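# Push cart through self-closing door into yellow bay

## Task

Get the utility cart from this room through the self-closing door and park it in the yellow-taped bay in the next room, so that all four of its wheels sit inside the tape and none touches the tape. The case of copy paper has to be resting in the cart's top tray and must not overhang any of the tray's edges. The door must have swung shut before the scene is ended. Either robot or both may be used. At the end, release everything and drive the robots away so nothing depends on a robot to stay in place. No robot may fall or be left leaning.

## Robot and tools

ROBOTS. r1 and r2 are identical Hello Robot Stretch 4 units. Each has an omni-wheel base, a vertical mast carrying a lift, an arm that telescopes forward from the lift, a wrist with yaw, pitch and roll, a two-finger gripper and four onboard cameras. A robot stands about 1.6 m tall, and no part of its base rim lies more than 0.23 m from the base origin.

FRAMES. Base frame: origin on the floor beneath the base centre, x ahead, y to the robot's left, z up. hand_pose is reported in this frame and marks a point between the open fingertips; when all wrist joints are zero its axes line up with the base frame. Its printed value can be somewhat wrong. The odometry frame is wherever the base frame was when the scene began. Each robot reports only in its own frames, so where one robot is relative to the other must be judged from images, lidar_m and wrist_depth_mm.

execute_actions. Arguments: "actions", a list holding one action object or nothing (empty = just report state and pictures), and "cameras", a list of camera names (r1_head_camera, r1_head_left_camera, r1_head_right_camera, r1_wrist_camera, the same four for r2, or "all"); omitted, null or ["all"] gives every camera, [] gives none. The action object has a separate entry per robot, keyed "r1" and/or "r2". In a robot's entry:
- "base": exactly one relative move, measured from the base position in the latest state report: translate_m (metres along x, forward positive, -2 to 2), strafe_m (metres sideways, left positive, -2 to 2) or rotate_rad (radians in place, counter-clockwise from above positive, -3.2 to 3.2).
- "joints": absolute targets, each a single number by name: lift_m 0 to 1.2 m; arm_m 0 to 0.55 m of extension; wrist_yaw_rad -1.134 to 4.276 (0 straight ahead, positive to the left, 3.14 stowed back, beyond 3.4 the arm may block it); wrist_pitch_rad -1.117 to 4.259 (0 level, 1.57 pointing down); wrist_roll_rad -1.117 to 4.259 (0 keeps the fingers level, positive turns clockwise seen from behind the gripper); gripper_m -0.038 to 0.141 m, the fingertip gap, negative meaning tips pressed together. Done tolerances: ±0.004 for lift, arm and gripper, ±0.02 for yaw and roll, ±0.05 for pitch.
- "pace": "slow", "default", "fast" or "max"; base speeds 0.1/0.3/0.4/0.6 m/s and turn rates 1/2/3/4 rad/s respectively, further reduced when the lift starts above 0.2 (down to 0.3 m/s and 1 rad/s at 1.2).
- "contact_limits": {"arm_m": value}, 0 (gentlest) to 0.75 (firmest), default 0.5.
- "end_of_arm": "enable_torque", sent on its own, to revive wrist or gripper motors that shut off.
Everything in one action starts at once; an action runs 15 s at most. Joint targets past a range are clipped and flagged; any other bad value or unknown key rejects the call entirely. Parts you omit may keep straining toward earlier targets. If a result reports a stop, the remaining tool calls in that same reply are skipped.

wait: "seconds", 0 to 10; the scene keeps running and the usual state and images come back. zoom_image: "camera" plus "region" [x0, y0, x1, y1] in pixels of that camera's latest full image, origin top-left, at most 504 by 504. finished_scene: "scene", the integer of the current scene; irreversible, and the result reports success. The simulation keeps going while you compose replies, with robots holding their last command.

RESULTS. base_status and joint_status describe how each commanded motion ended: "done" (for the base, wheels turned the full amount even if slipping), "off_target" (resting short, maybe still pushing), "contact_stop_at_<key>" (blocked; that part goes slack, a slack lift may sag, a slack base may roll), "limit_stop_at_<name>" (built-in limit), including limit_stop_at_tilt (leaning over 6 degrees; lift, arm and wheels go slack and ignore commands) and limit_stop_at_own_body (self-collision, common with gripper tilted up below -0.2 pitch and rolled), and "torque_fault" (wrist or gripper motor overloaded and limp until enable_torque). on_its_own covers uncommanded things; "held at" is a target, not a position. lidar_m: 12 ranges in metres from the base origin, 30-degree sectors, first straight ahead then counter-clockwise (4th left, 7th behind, 10th right); "-" means nothing seen or closer than 0.25 m; it misses clear objects and thin legs and sees the other robot. wrist_depth_mm: 7 by 7 grid from top left, 100 to 2000 mm, "-" for invalid. base_odometry counts wheel rotation only; if turned_by_wheels and turned_by_imu differ by more than about 0.1 rad, something was hit or the wheels slipped. base_tilt gives forward and right lean in degrees with a fixed bias up to about 1.5. motor_effort is percent of maximum, peak in brackets; wheel_0, wheel_1, wheel_2 positive means turning right. Gripper reading and "done" do not prove a grasp; look for a clear gripper effort change.

CAUTIONS. Robots must not press on each other; once bases touch, even millimetres more is a hard press and can end the run. If both carry one load, their travel can differ by about 3 cm per metre and tip a robot. Avoid driving or turning with over 1 kg held at arm_m above 0.2, especially fast; avoid strong pushes with a high gripper. A level gripper holding more than about 2 kg can fault the wrist. To unfold at the start, send lift_m 0.4 with wrist_yaw_rad 0. Loose objects may occasionally be nudged. Avoid drops, slams and hard hits.

Each tool is called after "Emit:" by a JSON object that holds its "api" and its "payload", one argument or row to a line.

## Session

Emit:
{"api": "execute_actions", "payload": {
  "actions": []
}}

Scene clock: 0.00 s.
r1.base_odometry: x=+0.000 y=+0.000 heading=+0.000 (m, m, rad; r1's odometry frame)
r1.turned_by_wheels: +0.000 (rad since the last result)
r1.turned_by_imu: +0.000 (rad since the last result)
r1.base_tilt: forward=-0.7 right=+0.2 (deg)
r1.lidar_m: 0.80 0.76 0.80 1.17 1.77 1.88 2.72 3.33 1.42 1.07 1.03 1.06
r1.base_status: not commanded
r1.joint_positions: lift_m=+0.149 arm_m=-0.002 wrist_yaw_rad=+3.250 wrist_pitch_rad=+0.021 wrist_roll_rad=+0.006 gripper_m=+0.057
r1.joint_status: not commanded
r1.motor_effort: lift_m=+19 arm_m=-1 wrist_yaw_rad=-1 wrist_pitch_rad=-7 wrist_roll_rad=+0 gripper_m=-4 wheel_0=+0 wheel_1=-1 wheel_2=+0 (%)
r1.hand_pose: x=-0.1271 y=+0.0556 z=+0.3216 quat_wxyz=(-0.054, -0.010, +0.003, +0.998) (m; r1's base frame)
r1.wrist_depth_mm: - - 131 - - - 1708 / - - 132 - - - 1756 / - 114 134 - - - 1708 / 139 137 - - - - 1708 / 216 1661 1661 1863 1983 1983 1661 / 218 931 904 1025 931 1118 1098 / 224 707 788 - 768 759 798
r2.base_odometry: x=+0.000 y=+0.000 heading=+0.000 (m, m, rad; r2's odometry frame)
r2.turned_by_wheels: +0.000 (rad since the last result)
r2.turned_by_imu: +0.000 (rad since the last result)
r2.base_tilt: forward=+0.2 right=+0.1 (deg)
r2.lidar_m: 1.58 1.94 2.20 2.22 2.70 1.13 - 2.80 2.52 2.54 1.75 1.55
r2.base_status: not commanded
r2.joint_positions: lift_m=+0.166 arm_m=+0.001 wrist_yaw_rad=+3.138 wrist_pitch_rad=+0.001 wrist_roll_rad=+0.005 gripper_m=+0.057
r2.joint_status: not commanded
r2.motor_effort: lift_m=+19 arm_m=-1 wrist_yaw_rad=-1 wrist_pitch_rad=-7 wrist_roll_rad=+2 gripper_m=-3 wheel_0=+0 wheel_1=-1 wheel_2=+0 (%)
r2.hand_pose: x=-0.1166 y=+0.0885 z=+0.3440 quat_wxyz=(+0.002, -0.001, +0.003, +1.000) (m; r2's base frame)
r2.wrist_depth_mm: 132 135 - - 1255 - - / - 135 - - 1576 - - / 107 135 - - 1336 - - / 114 136 - - - - - / 134 - - - 1308 1397 1576 / 1618 1499 195 1205 204 1078 991 / 1060 891 976 107 854 741 741
pictures: r1_head_camera, r1_head_left_camera, r1_head_right_camera, r1_wrist_camera, r2_head_camera, r2_head_left_camera, r2_head_right_camera, r2_wrist_camera
Images, in order (width x height): r1_head_camera 420x560, r1_head_left_camera 420x672, r1_head_right_camera 420x672, r1_wrist_camera 616x392, r2_head_camera 420x560, r2_head_left_camera 420x672, r2_head_right_camera 420x672, r2_wrist_camera 616x392.

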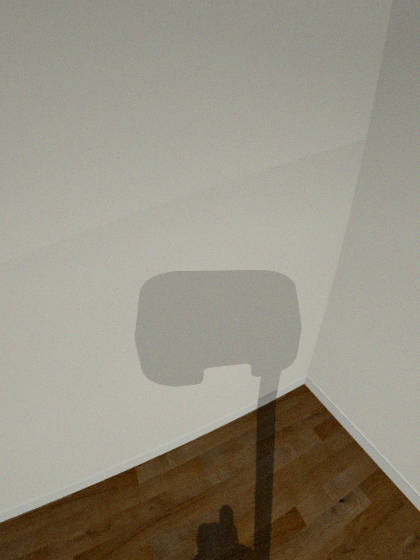

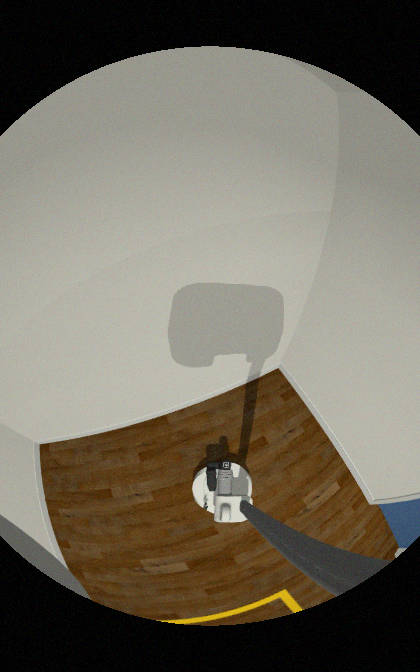

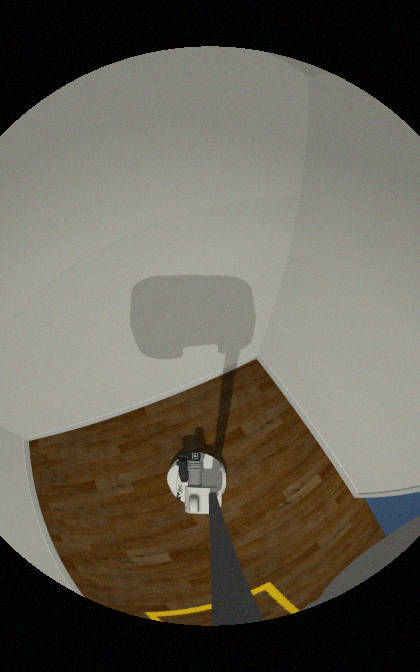

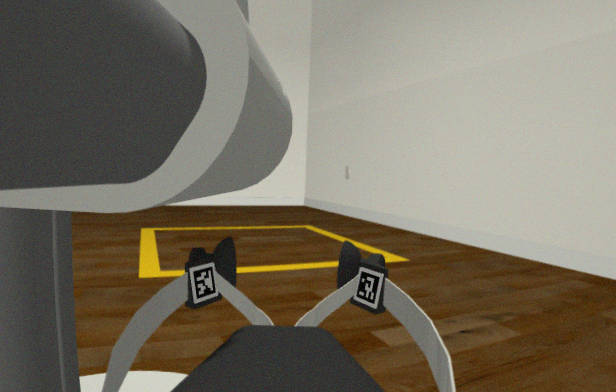

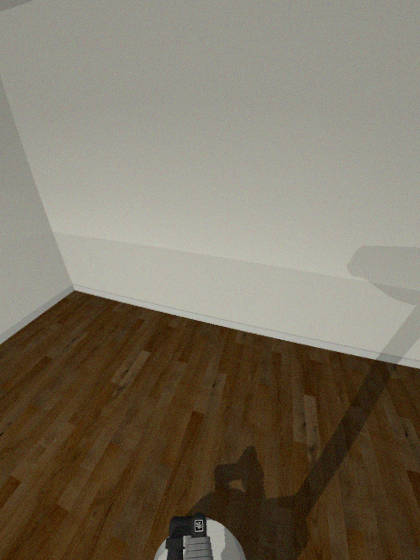

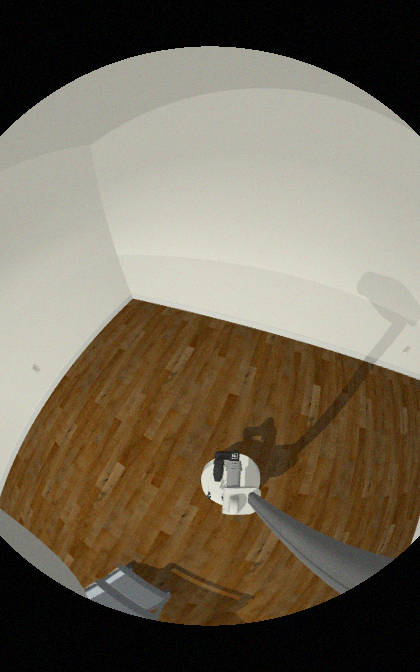

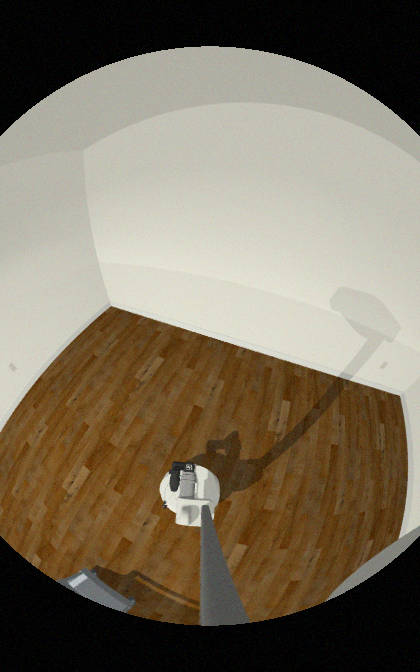

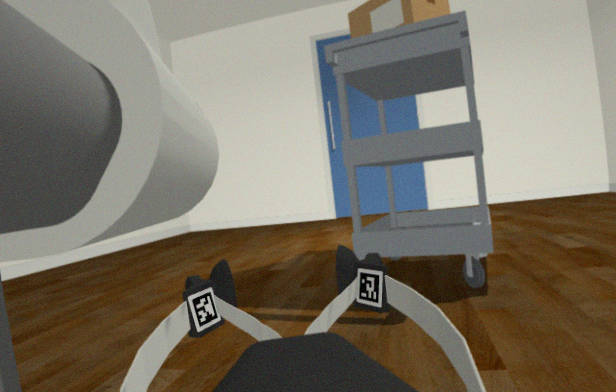

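Emit:
{"api": "execute_actions", "payload": {
  "actions": [
    {"r1":{"base":{"rotate_rad":-2.2},"joints":{"lift_m":0.4,"wrist_yaw_rad":0}},"r2":{"base":{"rotate_rad":3.14},"joints":{"lift_m":0.4,"wrist_yaw_rad":0}}}
  ]
}}

Scene clock: 7.23 s.
r1.base_odometry: x=+0.000 y=+0.000 heading=-2.199 (m, m, rad; r1's odometry frame)
r1.turned_by_wheels: -2.199 (rad since the last result)
r1.turned_by_imu: -2.224 (rad since the last result)
r1.base_tilt: forward=-0.6 right=+0.3 (deg)
r1.lidar_m: 1.66 1.10 1.03 1.08 0.82 0.75 0.80 1.09 1.77 1.81 2.46 3.99
r1.base_status: done
r1.joint_positions: lift_m=+0.400 arm_m=-0.002 wrist_yaw_rad=+0.001 wrist_pitch_rad=+0.021 wrist_roll_rad=+0.006 gripper_m=+0.057
r1.joint_status: all done
r1.motor_effort: lift_m=+22(22) arm_m=-2(1) wrist_yaw_rad=-2(4) wrist_pitch_rad=-7(6) wrist_roll_rad=+0(0) gripper_m=-5(5) wheel_0=+4(15) wheel_1=+4(11) wheel_2=+5(12) (%)
r1.hand_pose: x=+0.4576 y=-0.0872 z=+0.5721 quat_wxyz=(+1.000, +0.003, +0.010, +0.000) (m; r1's base frame)
r1.wrist_depth_mm: 946 1138 1618 - - - - / 960 1160 1661 - - - - / 976 1160 1756 - - - - / 976 1182 1756 - - - - / 976 1205 1618 - - - - / 976 1118 1430 1618 1537 1808 1863 / 991 1078 1255 - 1255 1255 1308
r2.base_odometry: x=+0.000 y=+0.000 heading=+3.140 (m, m, rad; r2's odometry frame)
r2.turned_by_wheels: +3.140 (rad since the last result)
r2.turned_by_imu: +3.140 (rad since the last result)
r2.base_tilt: forward=+0.3 right=+0.2 (deg)
r2.lidar_m: 4.17 2.73 2.47 2.51 1.73 1.55 1.58 2.05 2.23 2.24 2.80 1.12
r2.base_status: done
r2.joint_positions: lift_m=+0.400 arm_m=+0.001 wrist_yaw_rad=+0.000 wrist_pitch_rad=+0.001 wrist_roll_rad=+0.005 gripper_m=+0.057
r2.joint_status: all done
r2.motor_effort: lift_m=+22(25) arm_m=+0(1) wrist_yaw_rad=-3(9) wrist_pitch_rad=-7(7) wrist_roll_rad=+4(1) gripper_m=-3(6) wheel_0=+0(3) wheel_1=+1(5) wheel_2=+1(7) (%)
r2.hand_pose: x=+0.4601 y=-0.0873 z=+0.5775 quat_wxyz=(+1.000, +0.003, +0.001, +0.000) (m; r2's base frame)
r2.wrist_depth_mm: - - - - - 976 - / - - - - 1060 866 820 / - - - - - - 1336 / - - - - - 1464 854 / - - - - - - 1336 / - - 195 1863 204 1255 1160 / 1661 1397 1537 107 1205 904 854
pictures: r1_head_camera, r1_head_left_camera, r1_head_right_camera, r1_wrist_camera, r2_head_camera, r2_head_left_camera, r2_head_right_camera, r2_wrist_camera
Images, in order (width x height): r1_head_camera 420x560, r1_head_left_camera 420x672, r1_head_right_camera 420x672, r1_wrist_camera 616x392, r2_head_camera 420x560, r2_head_left_camera 420x672, r2_head_right_camera 420x672, r2_wrist_camera 616x392.

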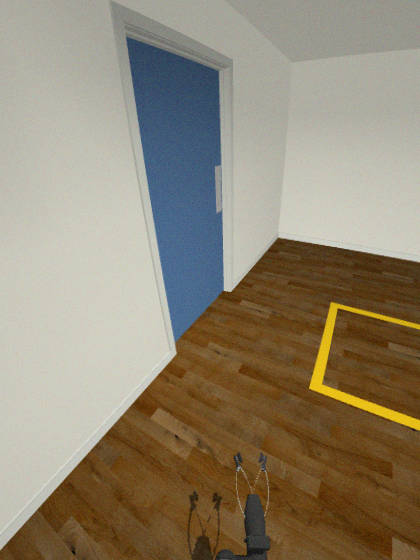

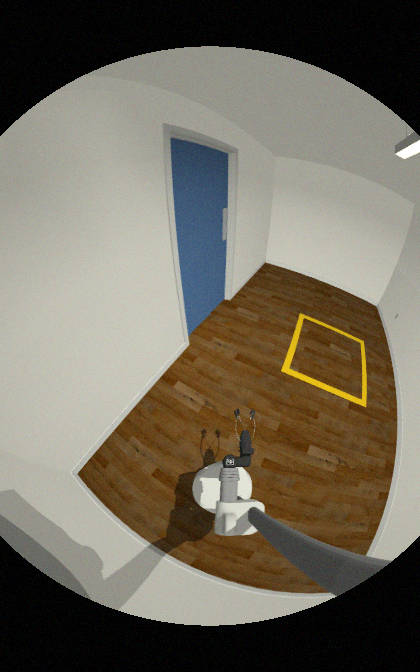

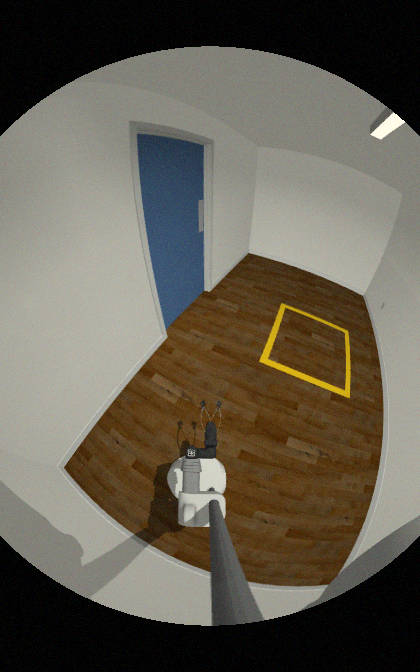

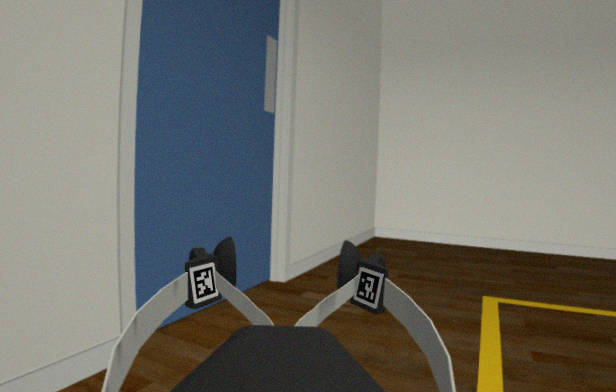

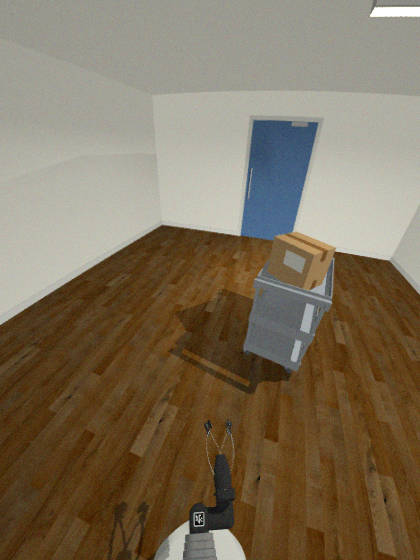

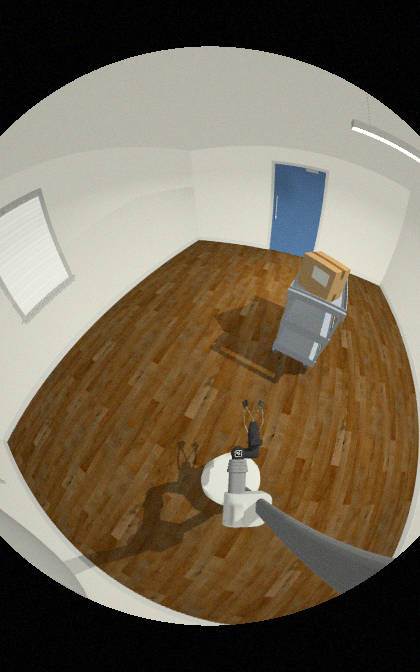

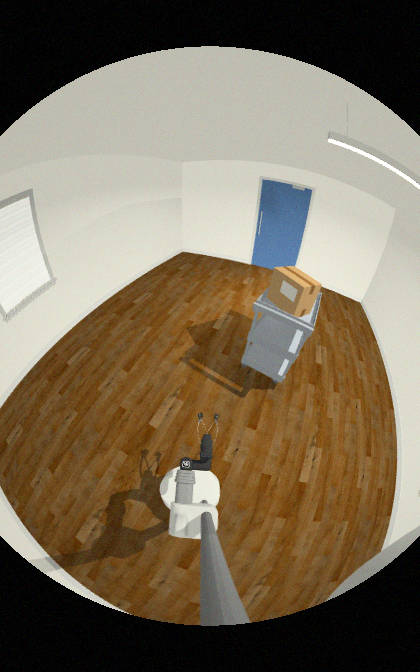

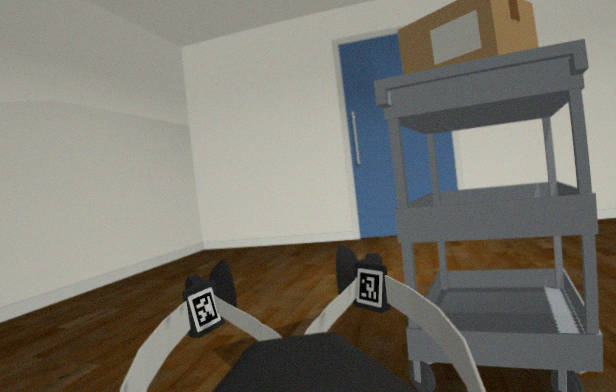

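Emit:
{"api": "execute_actions", "payload": {
  "actions": [
    {"r1":{"base":{"rotate_rad":1.17}},"r2":{"base":{"translate_m":0.5},"joints":{"lift_m":1.15,"wrist_pitch_rad":0.5}}}
  ],
  "cameras": ["r2_head_camera","r2_wrist_camera"]
}}

Emit:
{"api": "execute_actions", "payload": {
  "actions": [
    {"r1":{"base":{"strafe_m":-1.4}}}
  ],
  "cameras": ["r1_head_camera","r1_head_left_camera","r2_head_camera"]
}}

Scene clock: 20.63 s.
r1.base_odometry: x=+0.000 y=+0.000 heading=-1.030 (m, m, rad; r1's odometry frame)
r1.turned_by_wheels: +1.169 (rad since the last result)
r1.turned_by_imu: +1.178 (rad since the last result)
r1.base_tilt: forward=-0.6 right=+0.3 (deg)
r1.lidar_m: 1.03 1.04 0.77 0.77 0.84 1.22 1.77 1.88 2.76 3.11 1.37 1.05
r1.base_status: done
r1.joint_positions: lift_m=+0.400 arm_m=-0.002 wrist_yaw_rad=+0.000 wrist_pitch_rad=+0.021 wrist_roll_rad=+0.006 gripper_m=+0.057
r1.joint_status: not commanded
r1.motor_effort: lift_m=+21(22) arm_m=-1(1) wrist_yaw_rad=-2(3) wrist_pitch_rad=-7(6) wrist_roll_rad=+0(0) gripper_m=-5(5) wheel_0=-5(7) wheel_1=-4(10) wheel_2=-6(13) (%)
r1.hand_pose: x=+0.4576 y=-0.0873 z=+0.5722 quat_wxyz=(+1.000, +0.003, +0.010, +0.000) (m; r1's base frame)
r1.wrist_depth_mm: 809 809 798 798 788 788 788 / 820 809 820 809 788 798 788 / 820 831 809 809 788 798 798 / 842 820 831 809 809 809 809 / 854 854 831 831 820 820 809 / 854 854 831 842 831 831 809 / 866 854 842 - 831 831 831
r2.base_odometry: x=-0.500 y=+0.001 heading=+3.140 (m, m, rad; r2's odometry frame)
r2.turned_by_wheels: +0.000 (rad since the last result)
r2.turned_by_imu: -0.003 (rad since the last result)
r2.base_tilt: forward=+0.2 right=+0.1 (deg)
r2.lidar_m: 3.76 2.54 2.29 2.32 2.25 2.04 2.05 2.63 2.42 2.42 0.75 0.73
r2.base_status: done
r2.joint_positions: lift_m=+1.150 arm_m=+0.001 wrist_yaw_rad=+0.000 wrist_pitch_rad=+0.502 wrist_roll_rad=+0.005 gripper_m=+0.057
r2.joint_status: all done
r2.motor_effort: lift_m=+23(24) arm_m=-1(0) wrist_yaw_rad=-1(1) wrist_pitch_rad=-6(7) wrist_roll_rad=+0(2) gripper_m=-4(3) wheel_0=+1(7) wheel_1=+1(3) wheel_2=+0(9) (%)
r2.hand_pose: x=+0.4245 y=-0.0874 z=+1.1891 quat_wxyz=(+0.969, +0.003, +0.248, -0.001) (m; r2's base frame)
r2.wrist_depth_mm: - - - - - - - / - - - - - - - / - - - - - - 676 / - - - - - 1042 661 / - - - - - 809 691 / 1921 1863 195 1808 204 647 615 / 1618 1499 1618 107 1537 946 931
pictures: r2_head_camera, r2_wrist_camera
Images, in order (width x height): r2_head_camera 420x560, r2_wrist_camera 616x392.

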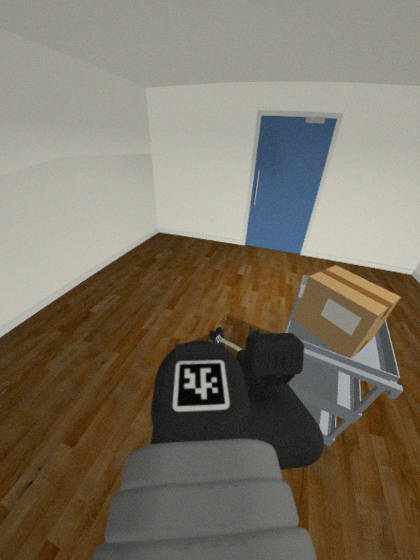

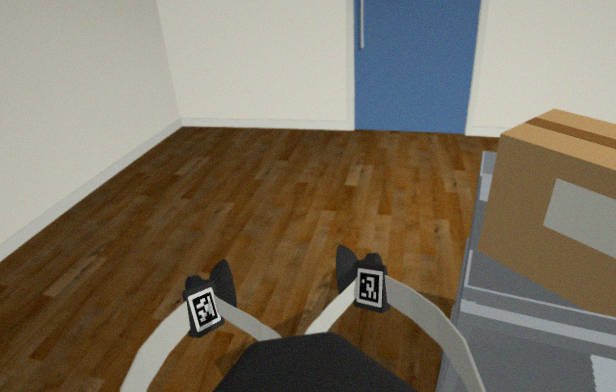

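Scene clock: 26.63 s.
r1.base_odometry: x=-1.200 y=-0.721 heading=-1.030 (m, m, rad; r1's odometry frame)
r1.turned_by_wheels: +0.000 (rad since the last result)
r1.turned_by_imu: -0.003 (rad since the last result)
r1.base_tilt: forward=-0.7 right=+0.2 (deg)
r1.lidar_m: 0.94 0.98 1.45 2.16 2.33 1.92 1.87 2.02 2.65 2.59 1.18 1.02
r1.base_status: done
r1.joint_positions: lift_m=+0.400 arm_m=-0.002 wrist_yaw_rad=+0.000 wrist_pitch_rad=+0.021 wrist_roll_rad=+0.006 gripper_m=+0.057
r1.joint_status: not commanded
r1.motor_effort: lift_m=+20(21) arm_m=-1(1) wrist_yaw_rad=-1(2) wrist_pitch_rad=-7(7) wrist_roll_rad=+0(0) gripper_m=-5(6) wheel_0=+3(11) wheel_1=-3(12) wheel_2=+0(3) (%)
r1.hand_pose: x=+0.4576 y=-0.0874 z=+0.5722 quat_wxyz=(+1.000, +0.003, +0.010, +0.000) (m; r1's base frame)
r1.wrist_depth_mm: 691 691 759 750 750 750 732 / 699 715 768 759 759 750 741 / 715 732 778 768 759 759 750 / 715 741 778 768 768 759 759 / 723 750 778 778 778 768 768 / 732 715 788 788 768 778 778 / 741 750 809 - 788 788 778
r2.base_odometry: x=-0.500 y=+0.001 heading=+3.140 (m, m, rad; r2's odometry frame)
r2.turned_by_wheels: +0.000 (rad since the last result)
r2.turned_by_imu: -0.001 (rad since the last result)
r2.base_tilt: forward=+0.2 right=+0.1 (deg)
r2.lidar_m: 3.76 2.55 2.28 2.31 2.22 2.03 2.06 2.62 2.42 2.41 0.77 0.72
r2.base_status: not commanded
r2.joint_positions: lift_m=+1.150 arm_m=+0.001 wrist_yaw_rad=+0.000 wrist_pitch_rad=+0.502 wrist_roll_rad=+0.005 gripper_m=+0.057
r2.joint_status: not commanded
r2.motor_effort: lift_m=+23(23) arm_m=-1(0) wrist_yaw_rad=-1(2) wrist_pitch_rad=-6(6) wrist_roll_rad=+2(1) gripper_m=-4(3) wheel_0=+1(1) wheel_1=+1(1) wheel_2=+0(0) (%)
r2.hand_pose: x=+0.4245 y=-0.0874 z=+1.1891 quat_wxyz=(+0.969, +0.003, +0.248, -0.001) (m; r2's base frame)
r2.wrist_depth_mm: - - - - - - - / - - - - - - - / - - - - - - 676 / - - - - - 1060 654 / - - - - - 809 691 / 1921 1863 195 1756 204 640 609 / 1618 1576 1618 107 1537 946 931
pictures: r1_head_camera, r1_head_left_camera, r2_head_camera
Images, in order (width x height): r1_head_camera 420x560, r1_head_left_camera 420x672, r2_head_camera 420x560.

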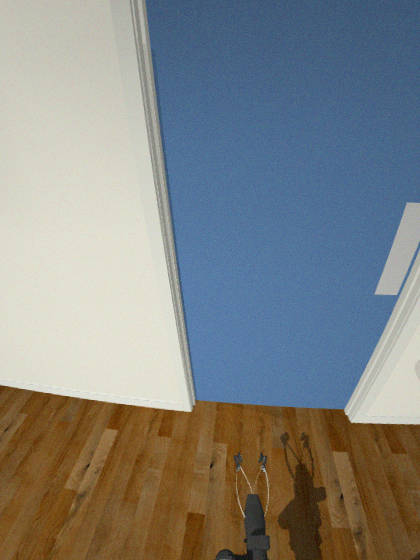

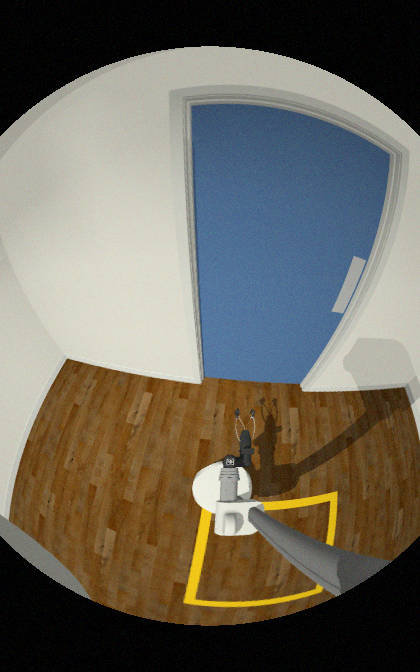

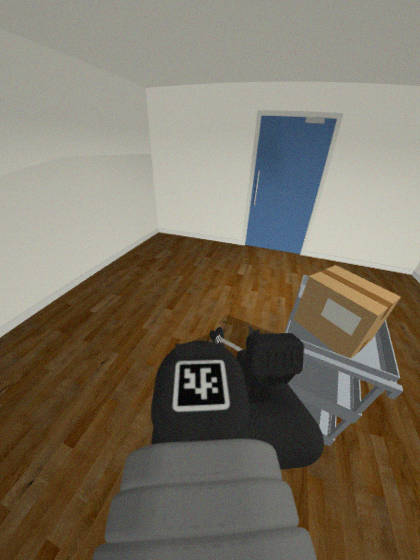

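Emit:
{"api": "execute_actions", "payload": {
  "actions": [
    {"r1":{"base":{"strafe_m":-0.27},"joints":{"wrist_yaw_rad":3.14,"lift_m":0.25}},"r2":{"base":{"rotate_rad":-0.6},"joints":{"wrist_pitch_rad":0.7}}}
  ],
  "cameras": ["r1_head_camera","r2_head_camera","r2_wrist_camera"]
}}

Emit:
{"api": "execute_actions", "payload": {
  "actions": [
    {"r1":{"base":{"translate_m":0.75}}}
  ],
  "cameras": []
}}

Emit:
{"api": "execute_actions", "payload": {
  "actions": [
    {"r1":{"base":{"translate_m":1.0},"pace":"slow"}}
  ],
  "cameras": ["r1_head_camera","r1_head_left_camera","r2_head_camera"]
}}

Scene clock: 49.07 s.
r1.base_odometry: x=-1.431 y=-0.859 heading=-1.030 (m, m, rad; r1's odometry frame)
r1.turned_by_wheels: +0.000 (rad since the last result)
r1.turned_by_imu: -0.002 (rad since the last result)
r1.base_tilt: forward=-0.7 right=+0.3 (deg)
r1.lidar_m: 0.97 1.05 1.42 2.43 2.51 1.95 1.91 2.04 2.37 2.32 1.19 0.99
r1.base_status: done
r1.joint_positions: lift_m=+0.250 arm_m=-0.002 wrist_yaw_rad=+3.139 wrist_pitch_rad=+0.020 wrist_roll_rad=+0.006 gripper_m=+0.057
r1.joint_status: all done
r1.motor_effort: lift_m=+16(16) arm_m=-2(1) wrist_yaw_rad=+2(11) wrist_pitch_rad=-7(7) wrist_roll_rad=+0(0) gripper_m=-4(1) wheel_0=+3(16) wheel_1=-3(12) wheel_2=+0(0) (%)
r1.hand_pose: x=-0.1191 y=+0.0881 z=+0.4226 quat_wxyz=(+0.001, -0.010, +0.003, +1.000) (m; r1's base frame)
r1.wrist_depth_mm: - 134 - 1983 1921 1921 1983 / - 125 204 1983 - 1983 1983 / 106 137 226 - 1983 - 1983 / 137 192 - - - - 1983 / - - - - - - - / 1229 1160 1138 1255 1182 1430 1397 / 917 891 991 - 976 976 1025
r2.base_odometry: x=-0.500 y=+0.001 heading=+2.541 (m, m, rad; r2's odometry frame)
r2.turned_by_wheels: -0.600 (rad since the last result)
r2.turned_by_imu: -0.601 (rad since the last result)
r2.base_tilt: forward=+0.3 right=+0.1 (deg)
r2.lidar_m: 0.70 3.73 2.65 2.29 2.31 2.35 2.04 2.06 2.43 2.40 2.42 0.76
r2.base_status: done
r2.joint_positions: lift_m=+1.150 arm_m=+0.001 wrist_yaw_rad=+0.000 wrist_pitch_rad=+0.701 wrist_roll_rad=+0.005 gripper_m=+0.057
r2.joint_status: all done
r2.motor_effort: lift_m=+22(23) arm_m=+0(1) wrist_yaw_rad=-2(1) wrist_pitch_rad=-4(3) wrist_roll_rad=+1(1) gripper_m=-4(3) wheel_0=+2(3) wheel_1=+1(2) wheel_2=+0(5) (%)
r2.hand_pose: x=+0.3920 y=-0.0874 z=+1.1417 quat_wxyz=(+0.939, +0.002, +0.343, -0.001) (m; r2's base frame)
r2.wrist_depth_mm: - - 798 759 - - - / - - 750 691 - - - / - - 842 768 946 - - / - - 759 741 768 1983 1983 / 1808 1808 1138 1138 1160 1708 1708 / 1537 1537 195 976 204 1499 1499 / 1397 1336 1336 107 1366 1308 1336
pictures: r1_head_camera, r2_head_camera, r2_wrist_camera
Images, in order (width x height): r1_head_camera 420x560, r2_head_camera 420x560, r2_wrist_camera 616x392.

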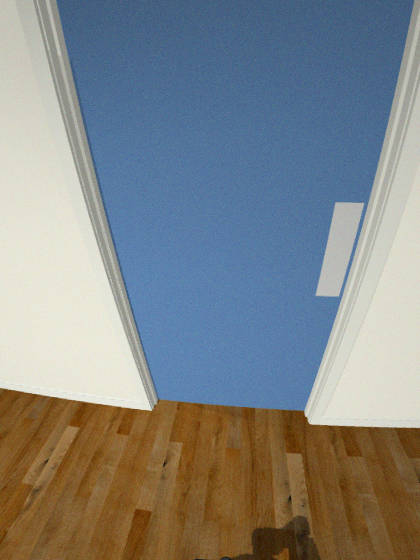

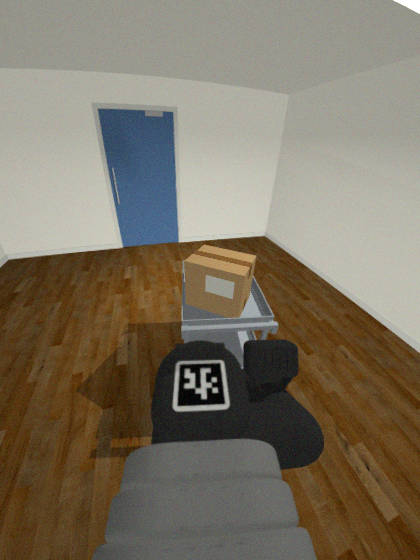

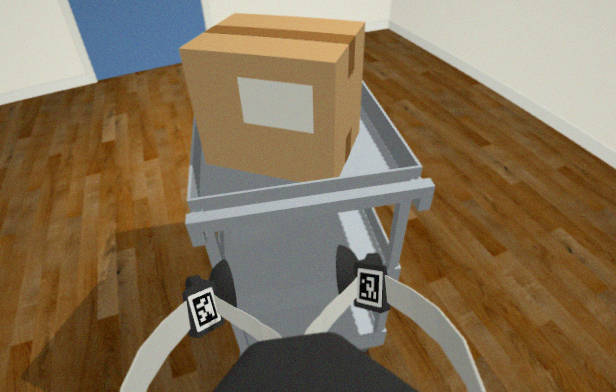

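Scene clock: 53.07 s.
r1.base_odometry: x=-1.045 y=-1.502 heading=-1.030 (m, m, rad; r1's odometry frame)
r1.turned_by_wheels: +0.000 (rad since the last result)
r1.turned_by_imu: -0.001 (rad since the last result)
r1.base_tilt: forward=-0.7 right=+0.2 (deg)
r1.lidar_m: 0.25 0.25 0.36 0.98 2.55 2.73 2.65 2.84 2.43 0.54 0.30 0.25
r1.base_status: done
r1.joint_positions: lift_m=+0.250 arm_m=-0.002 wrist_yaw_rad=+3.139 wrist_pitch_rad=+0.020 wrist_roll_rad=+0.006 gripper_m=+0.057
r1.joint_status: not commanded
r1.motor_effort: lift_m=+17(17) arm_m=-1(1) wrist_yaw_rad=+1(1) wrist_pitch_rad=-6(7) wrist_roll_rad=+0(0) gripper_m=-3(3) wheel_0=+4(7) wheel_1=+4(10) wheel_2=-3(14) (%)
r1.hand_pose: x=-0.1191 y=+0.0880 z=+0.4225 quat_wxyz=(+0.001, -0.010, +0.003, +1.000) (m; r1's base frame)
r1.wrist_depth_mm: - 134 - - - - - / - 125 203 - - - - / 106 137 224 - - - - / 137 191 - - - - - / - - - - - - - / 1205 1160 1138 1308 1182 1430 1397 / 904 878 976 - 960 960 1025
r2.base_odometry: x=-0.500 y=+0.001 heading=+2.541 (m, m, rad; r2's odometry frame)
r2.turned_by_wheels: +0.000 (rad since the last result)
r2.turned_by_imu: -0.001 (rad since the last result)
r2.base_tilt: forward=+0.3 right=+0.0 (deg)
r2.lidar_m: 0.70 3.70 2.68 2.26 2.30 2.33 2.06 2.07 2.44 2.39 2.37 0.74
r2.base_status: not commanded
r2.joint_positions: lift_m=+1.150 arm_m=+0.001 wrist_yaw_rad=+0.000 wrist_pitch_rad=+0.701 wrist_roll_rad=+0.005 gripper_m=+0.057
r2.joint_status: not commanded
r2.motor_effort: lift_m=+23(23) arm_m=-1(1) wrist_yaw_rad=+0(1) wrist_pitch_rad=-5(5) wrist_roll_rad=+1(1) gripper_m=-3(3) wheel_0=+3(3) wheel_1=+1(2) wheel_2=+0(0) (%)
r2.hand_pose: x=+0.3920 y=-0.0874 z=+1.1417 quat_wxyz=(+0.939, +0.002, +0.343, -0.001) (m; r2's base frame)
r2.wrist_depth_mm: - - 788 759 - - - / - - 750 699 - - - / - - 854 778 960 - - / - - 768 750 768 - 1983 / 1756 1756 1138 1138 1138 1708 1661 / 1537 1537 195 991 204 1499 1464 / 1397 1336 1366 107 1336 1336 1336
pictures: none
No camera images: the call's "cameras" was empty. Leave "cameras" out to get every camera's image.

action 0: r1: "base": translate_m = 1.0 would last too long for one action: at the pace "slow" translate_m can be at most 0.766 in either direction: name a faster pace, or command the rest in another action

Emit:
{"api": "execute_actions", "payload": {
  "actions": [
    {"r1":{"base":{"translate_m":0.7},"pace":"slow"}}
  ],
  "cameras": ["r1_head_camera","r1_head_left_camera","r2_head_camera"]
}}

Scene clock: 61.87 s.
r1.base_odometry: x=-1.014 y=-1.532 heading=-1.039 (m, m, rad; r1's odometry frame)
r1.turned_by_wheels: -0.009 (rad since the last result)
r1.turned_by_imu: -0.010 (rad since the last result)
r1.base_tilt: forward=-0.7 right=+0.3 (deg)
r1.lidar_m: - 0.25 0.33 0.75 2.49 2.76 2.69 2.87 2.45 0.55 0.27 0.25
r1.base_status: translate_m contact_stop (by the wheels' count: +0.042 of +0.700)
r1.joint_positions: lift_m=+0.250 arm_m=-0.002 wrist_yaw_rad=+3.140 wrist_pitch_rad=+0.020 wrist_roll_rad=+0.006 gripper_m=+0.057
r1.joint_status: not commanded
r1.on_its_own: the wheels are slack since a contact_stop
r1.motor_effort: lift_m=+17(17) arm_m=-1(2) wrist_yaw_rad=+0(1) wrist_pitch_rad=-7(7) wrist_roll_rad=+0(0) gripper_m=-3(4) wheel_0=+0(21) wheel_1=+0(24) wheel_2=+0(36) (%)
r1.hand_pose: x=-0.1191 y=+0.0880 z=+0.4225 quat_wxyz=(+0.001, -0.010, +0.003, +1.000) (m; r1's base frame)
r1.wrist_depth_mm: - 135 - - - - - / - 125 203 - - - - / 106 137 225 - - - - / 137 190 - - - - - / - - - - - - - / 1229 1160 1138 1281 1182 1397 1397 / 917 878 991 - 960 960 1008
r2.base_odometry: x=-0.500 y=+0.001 heading=+2.541 (m, m, rad; r2's odometry frame)
r2.turned_by_wheels: +0.000 (rad since the last result)
r2.turned_by_imu: -0.002 (rad since the last result)
r2.base_tilt: forward=+0.2 right=+0.1 (deg)
r2.lidar_m: 0.69 3.72 2.66 2.27 2.26 2.34 2.02 2.06 2.45 2.41 2.40 0.75
r2.base_status: not commanded
r2.joint_positions: lift_m=+1.150 arm_m=+0.001 wrist_yaw_rad=+0.000 wrist_pitch_rad=+0.701 wrist_roll_rad=+0.005 gripper_m=+0.057
r2.joint_status: not commanded
r2.motor_effort: lift_m=+23(23) arm_m=-1(1) wrist_yaw_rad=-1(0) wrist_pitch_rad=-5(6) wrist_roll_rad=-1(1) gripper_m=-3(4) wheel_0=+3(3) wheel_1=+2(2) wheel_2=+0(0) (%)
r2.hand_pose: x=+0.3920 y=-0.0874 z=+1.1417 quat_wxyz=(+0.939, +0.002, +0.343, -0.001) (m; r2's base frame)
r2.wrist_depth_mm: - - 798 759 - - - / - - 750 699 - - - / - - 866 778 960 - - / - - 768 750 768 1983 1983 / 1808 1756 1138 1138 1138 1708 1661 / 1576 1537 195 991 204 1537 1464 / 1430 1336 1366 107 1336 1308 1336
pictures: r1_head_camera, r1_head_left_camera, r2_head_camera
Images, in order (width x height): r1_head_camera 420x560, r1_head_left_camera 420x672, r2_head_camera 420x560.

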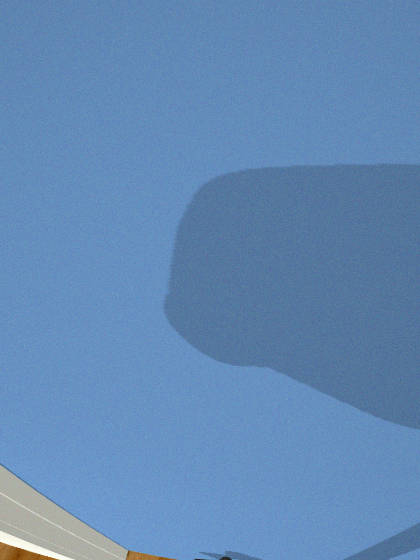

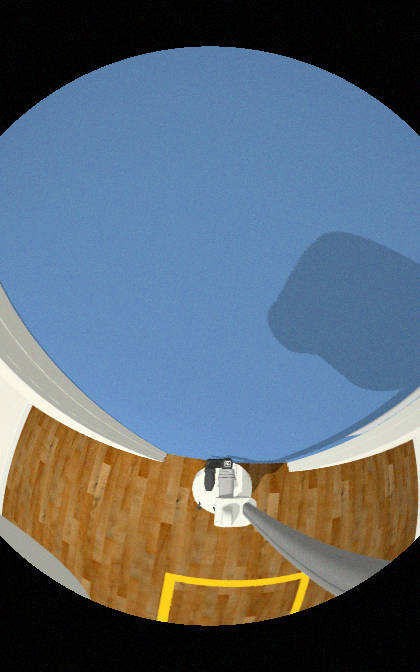

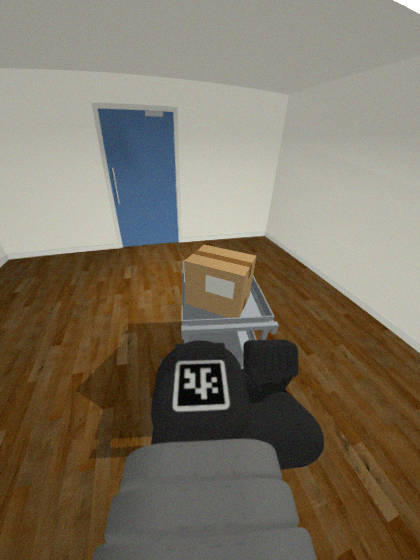

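Emit:
{"api": "execute_actions", "payload": {
  "actions": [
    {"r1":{"base":{"translate_m":0.6}}}
  ],
  "cameras": ["r1_head_left_camera","r2_head_camera"]
}}

Scene clock: 67.90 s.
r1.base_odometry: x=-1.012 y=-1.532 heading=-1.058 (m, m, rad; r1's odometry frame)
r1.turned_by_wheels: -0.019 (rad since the last result)
r1.turned_by_imu: -0.017 (rad since the last result)
r1.base_tilt: forward=-0.7 right=+0.3 (deg)
r1.lidar_m: - 0.25 0.32 0.70 2.50 2.76 2.67 2.86 2.46 0.54 0.28 0.25
r1.base_status: translate_m contact_stop (by the wheels' count: +0.001 of +0.600)
r1.joint_positions: lift_m=+0.250 arm_m=-0.002 wrist_yaw_rad=+3.140 wrist_pitch_rad=+0.020 wrist_roll_rad=+0.006 gripper_m=+0.057
r1.joint_status: not commanded
r1.on_its_own: the wheels are slack since a contact_stop
r1.motor_effort: lift_m=+17(17) arm_m=-1(1) wrist_yaw_rad=+0(0) wrist_pitch_rad=-7(6) wrist_roll_rad=+0(0) gripper_m=-2(5) wheel_0=+0(17) wheel_1=+0(21) wheel_2=+0(34) (%)
r1.hand_pose: x=-0.1191 y=+0.0880 z=+0.4225 quat_wxyz=(+0.001, -0.010, +0.003, +1.000) (m; r1's base frame)
r1.wrist_depth_mm: - 135 - - - - - / - 125 204 - - - - / 106 137 224 - - - - / 137 190 - - - - - / - - - - - - - / 1229 1160 1118 1281 1205 1397 1397 / 917 891 976 - 976 960 1025
r2.base_odometry: x=-0.500 y=+0.001 heading=+2.541 (m, m, rad; r2's odometry frame)
r2.turned_by_wheels: +0.000 (rad since the last result)
r2.turned_by_imu: -0.001 (rad since the last result)
r2.base_tilt: forward=+0.3 right=+0.0 (deg)
r2.lidar_m: 0.71 3.72 2.66 2.28 2.27 2.31 2.05 2.06 2.45 2.38 2.40 0.75
r2.base_status: not commanded
r2.joint_positions: lift_m=+1.150 arm_m=+0.001 wrist_yaw_rad=+0.000 wrist_pitch_rad=+0.701 wrist_roll_rad=+0.005 gripper_m=+0.057
r2.joint_status: not commanded
r2.motor_effort: lift_m=+23(23) arm_m=+0(1) wrist_yaw_rad=-1(1) wrist_pitch_rad=-5(4) wrist_roll_rad=+2(3) gripper_m=-3(3) wheel_0=+3(3) wheel_1=+1(1) wheel_2=+0(0) (%)
r2.hand_pose: x=+0.3920 y=-0.0874 z=+1.1417 quat_wxyz=(+0.939, +0.002, +0.343, -0.001) (m; r2's base frame)
r2.wrist_depth_mm: - - 798 750 - - - / - - 741 691 - - - / - - 842 778 960 - - / - - 768 750 768 - - / 1808 1808 1138 1118 1138 1708 1708 / 1576 1537 195 991 204 1499 1464 / 1397 1336 1366 107 1336 1336 1308
pictures: r1_head_left_camera, r2_head_camera
Images, in order (width x height): r1_head_left_camera 420x672, r2_head_camera 420x560.

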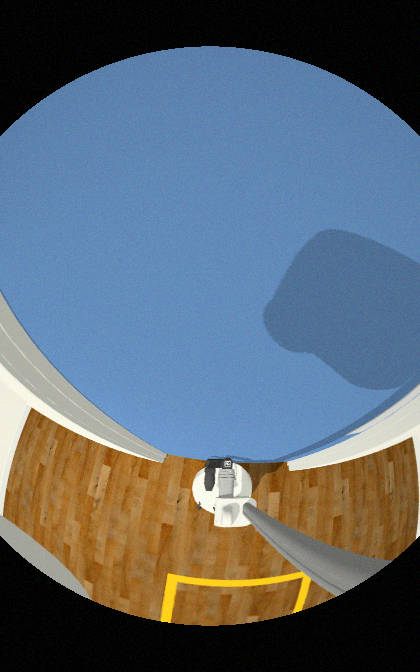

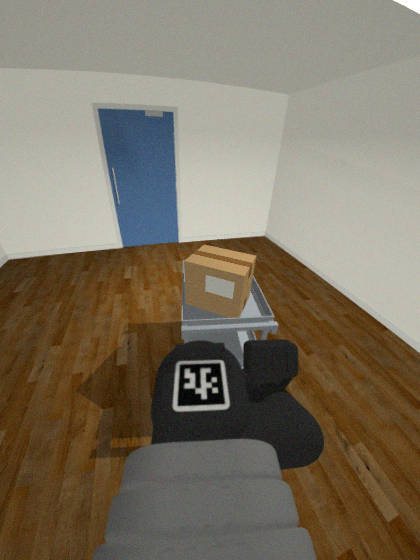

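Emit:
{"api": "execute_actions", "payload": {
  "actions": [
    {"r1":{"base":{"translate_m":-0.45}}}
  ],
  "cameras": []
}}

Emit:
{"api": "execute_actions", "payload": {
  "actions": [
    {"r1":{"base":{"strafe_m":-0.12},"joints":{"wrist_yaw_rad":0,"gripper_m":0.0,"lift_m":0.5}}}
  ],
  "cameras": ["r1_head_camera"]
}}

Emit:
{"api": "execute_actions", "payload": {
  "actions": [
    {"r1":{"joints":{"arm_m":0.55},"contact_limits":{"arm_m":0.75},"pace":"slow"}}
  ],
  "cameras": ["r1_head_camera","r1_head_left_camera","r2_head_camera"]
}}

Scene clock: 80.97 s.
r1.base_odometry: x=-1.233 y=-1.140 heading=-1.059 (m, m, rad; r1's odometry frame)
r1.turned_by_wheels: +0.000 (rad since the last result)
r1.turned_by_imu: -0.003 (rad since the last result)
r1.base_tilt: forward=-0.7 right=+0.3 (deg)
r1.lidar_m: 0.64 0.70 0.91 2.38 2.50 2.30 2.24 2.35 2.44 1.87 0.74 0.67
r1.base_status: done
r1.joint_positions: lift_m=+0.250 arm_m=-0.002 wrist_yaw_rad=+3.140 wrist_pitch_rad=+0.020 wrist_roll_rad=+0.006 gripper_m=+0.057
r1.joint_status: not commanded
r1.motor_effort: lift_m=+17(17) arm_m=-1(2) wrist_yaw_rad=+0(0) wrist_pitch_rad=-7(6) wrist_roll_rad=+0(1) gripper_m=-3(6) wheel_0=-4(11) wheel_1=-3(10) wheel_2=+4(13) (%)
r1.hand_pose: x=-0.1191 y=+0.0880 z=+0.4225 quat_wxyz=(+0.001, -0.010, +0.003, +1.000) (m; r1's base frame)
r1.wrist_depth_mm: - 134 - - - - - / - 125 203 - - - - / 106 137 224 - - - - / 137 191 - - - - - / - - - - - - - / 1205 1182 1118 1281 1205 1397 1397 / 904 891 991 - 976 960 1025
r2.base_odometry: x=-0.500 y=+0.001 heading=+2.541 (m, m, rad; r2's odometry frame)
r2.turned_by_wheels: +0.000 (rad since the last result)
r2.turned_by_imu: -0.001 (rad since the last result)
r2.base_tilt: forward=+0.1 right=+0.2 (deg)
r2.lidar_m: 0.68 3.70 2.69 2.26 2.31 2.34 2.03 2.06 2.47 2.42 2.40 0.76
r2.base_status: not commanded
r2.joint_positions: lift_m=+1.150 arm_m=+0.001 wrist_yaw_rad=+0.000 wrist_pitch_rad=+0.701 wrist_roll_rad=+0.005 gripper_m=+0.057
r2.joint_status: not commanded
r2.motor_effort: lift_m=+23(23) arm_m=+0(1) wrist_yaw_rad=-1(1) wrist_pitch_rad=-3(4) wrist_roll_rad=+2(2) gripper_m=-3(3) wheel_0=+3(3) wheel_1=+1(2) wheel_2=+0(0) (%)
r2.hand_pose: x=+0.3920 y=-0.0874 z=+1.1417 quat_wxyz=(+0.939, +0.002, +0.343, -0.001) (m; r2's base frame)
r2.wrist_depth_mm: - - 798 759 - - - / - - 750 699 - - - / - - 842 788 960 - - / - - 759 750 759 - 1983 / 1808 1808 1118 1118 1160 1756 1661 / 1537 1499 195 991 204 1499 1464 / 1397 1336 1366 107 1336 1308 1308
pictures: none
No camera images: the call's "cameras" was empty. Leave "cameras" out to get every camera's image.

Scene clock: 83.37 s.
r1.base_odometry: x=-1.337 y=-1.199 heading=-1.058 (m, m, rad; r1's odometry frame)
r1.turned_by_wheels: +0.000 (rad since the last result)
r1.turned_by_imu: -0.001 (rad since the last result)
r1.base_tilt: forward=-0.6 right=+0.3 (deg)
r1.lidar_m: 0.64 0.67 0.87 2.49 2.65 2.31 2.24 2.38 2.31 1.82 0.80 0.66
r1.base_status: done
r1.joint_positions: lift_m=+0.500 arm_m=-0.002 wrist_yaw_rad=+0.001 wrist_pitch_rad=+0.021 wrist_roll_rad=+0.006 gripper_m=+0.000
r1.joint_status: all done
r1.motor_effort: lift_m=+22(22) arm_m=-1(1) wrist_yaw_rad=-3(1) wrist_pitch_rad=-7(7) wrist_roll_rad=+1(1) gripper_m=-5(10) wheel_0=+4(9) wheel_1=-1(12) wheel_2=+0(1) (%)
r1.hand_pose: x=+0.4576 y=-0.0872 z=+0.6721 quat_wxyz=(+1.000, +0.003, +0.010, +0.000) (m; r1's base frame)
r1.wrist_depth_mm: 413 407 410 407 410 404 404 / 413 413 413 410 413 410 410 / 418 418 418 413 413 413 410 / 421 421 421 421 418 418 415 / 424 427 424 421 424 424 418 / 433 430 190 195 427 424 427 / 436 433 433 - 430 430 427
r2.base_odometry: x=-0.500 y=+0.001 heading=+2.541 (m, m, rad; r2's odometry frame)
r2.turned_by_wheels: +0.000 (rad since the last result)
r2.turned_by_imu: -0.001 (rad since the last result)
r2.base_tilt: forward=+0.1 right=+0.1 (deg)
r2.lidar_m: 0.70 3.73 2.64 2.29 2.29 2.33 2.05 2.07 2.44 2.41 2.40 0.75
r2.base_status: not commanded
r2.joint_positions: lift_m=+1.150 arm_m=+0.001 wrist_yaw_rad=+0.000 wrist_pitch_rad=+0.701 wrist_roll_rad=+0.005 gripper_m=+0.057
r2.joint_status: not commanded
r2.motor_effort: lift_m=+23(23) arm_m=+0(0) wrist_yaw_rad=+0(2) wrist_pitch_rad=-5(3) wrist_roll_rad=+1(1) gripper_m=-3(4) wheel_0=+2(3) wheel_1=+1(1) wheel_2=+0(0) (%)
r2.hand_pose: x=+0.3920 y=-0.0874 z=+1.1417 quat_wxyz=(+0.939, +0.002, +0.343, -0.001) (m; r2's base frame)
r2.wrist_depth_mm: - - 798 759 - - - / - - 750 691 - - - / - - 842 778 960 - - / - - 768 741 768 1983 1921 / 1808 1808 1138 1118 1138 1708 1708 / 1537 1537 195 976 204 1537 1464 / 1430 1336 1366 107 1336 1308 1336
pictures: r1_head_camera
Images, in order (width x height): r1_head_camera 420x560.

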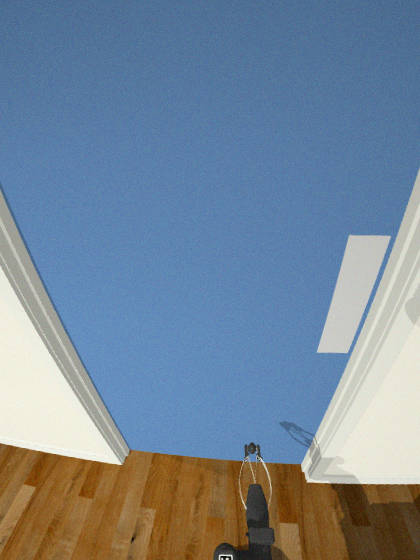

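Scene clock: 90.13 s.
torque_fault: r1.wrist_yaw_rad switched itself off since the last result.
r1.base_odometry: x=-1.338 y=-1.199 heading=-1.061 (m, m, rad; r1's odometry frame)
r1.turned_by_wheels: -0.002 (rad since the last result)
r1.turned_by_imu: +0.057 (rad since the last result)
r1.base_tilt: forward=-0.7 right=+0.3 (deg)
r1.lidar_m: 0.74 0.76 0.95 2.48 2.69 2.26 2.23 2.37 2.31 1.59 0.74 0.71
r1.base_status: not commanded
r1.joint_positions: lift_m=+0.500 arm_m=+0.546 wrist_yaw_rad=-1.126 wrist_pitch_rad=+0.021 wrist_roll_rad=+0.007 gripper_m=+0.000
r1.joint_status: arm_m off_target (ended at +0.546, target +0.550)
joint sent to its limit — the command would take r1.arm_m past its upper limit, so that joint was sent only as far as its limit.
r1.on_its_own: wrist_yaw_rad is off since a torque_fault, until you send "end_of_arm": "enable_torque" (your +0.000 is given up)
r1.motor_effort: lift_m=+20(22) arm_m=+12(24) wrist_yaw_rad=-1(99) wrist_pitch_rad=-8(32) wrist_roll_rad=+0(0) gripper_m=-11(13) wheel_0=-5(13) wheel_1=-1(6) wheel_2=-20(21) (%)
r1.contact_limits: arm_m 0.75
r1.hand_pose: x=+0.7621 y=-0.2980 z=+0.6721 quat_wxyz=(+0.846, +0.008, +0.007, -0.534) (m; r1's base frame)
r1.wrist_depth_mm: - 113 153 247 - 351 320 / - 114 156 253 - 357 324 / - 114 160 260 - 359 325 / - 115 163 267 - 362 327 / - 117 166 217 - 362 329 / - 117 158 187 189 357 329 / - 110 143 - 1576 345 334
r2.base_odometry: x=-0.500 y=+0.001 heading=+2.541 (m, m, rad; r2's odometry frame)
r2.turned_by_wheels: +0.000 (rad since the last result)
r2.turned_by_imu: -0.002 (rad since the last result)
r2.base_tilt: forward=+0.2 right=+0.2 (deg)
r2.lidar_m: 0.71 3.56 2.67 2.27 2.29 2.36 2.04 2.04 2.48 2.39 2.40 0.76
r2.base_status: not commanded
r2.joint_positions: lift_m=+1.150 arm_m=+0.001 wrist_yaw_rad=+0.000 wrist_pitch_rad=+0.701 wrist_roll_rad=+0.005 gripper_m=+0.057
r2.joint_status: not commanded
r2.motor_effort: lift_m=+23(23) arm_m=+0(1) wrist_yaw_rad=-3(2) wrist_pitch_rad=-4(4) wrist_roll_rad=+0(1) gripper_m=-4(3) wheel_0=+3(3) wheel_1=+1(1) wheel_2=+0(0) (%)
r2.hand_pose: x=+0.3920 y=-0.0874 z=+1.1417 quat_wxyz=(+0.939, +0.002, +0.343, -0.001) (m; r2's base frame)
r2.wrist_depth_mm: - - 798 750 - - - / - - 750 699 - - - / - - 854 778 960 - - / - - 768 750 768 - 1983 / 1808 1756 1138 1138 1160 1708 1708 / 1537 1537 195 991 204 1499 1499 / 1397 1336 1366 107 1366 1308 1308
pictures: r1_head_camera, r1_head_left_camera, r2_head_camera
Images, in order (width x height): r1_head_camera 420x560, r1_head_left_camera 420x672, r2_head_camera 420x560.

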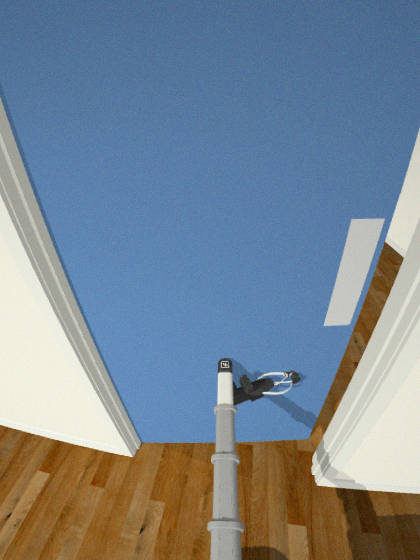

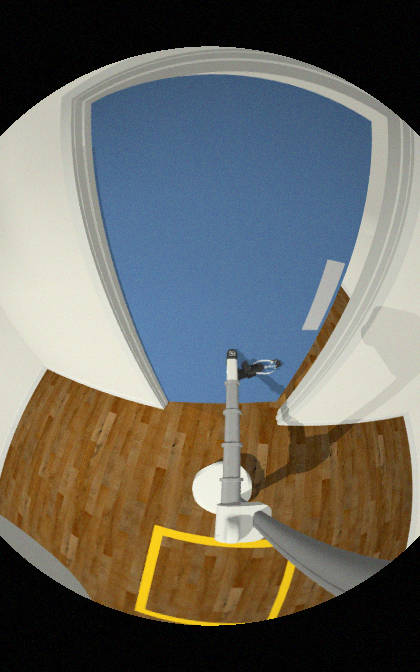

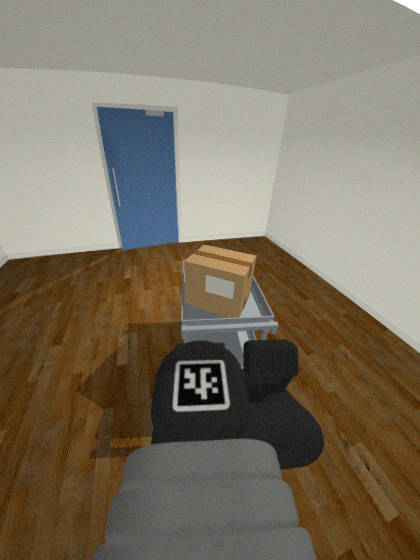

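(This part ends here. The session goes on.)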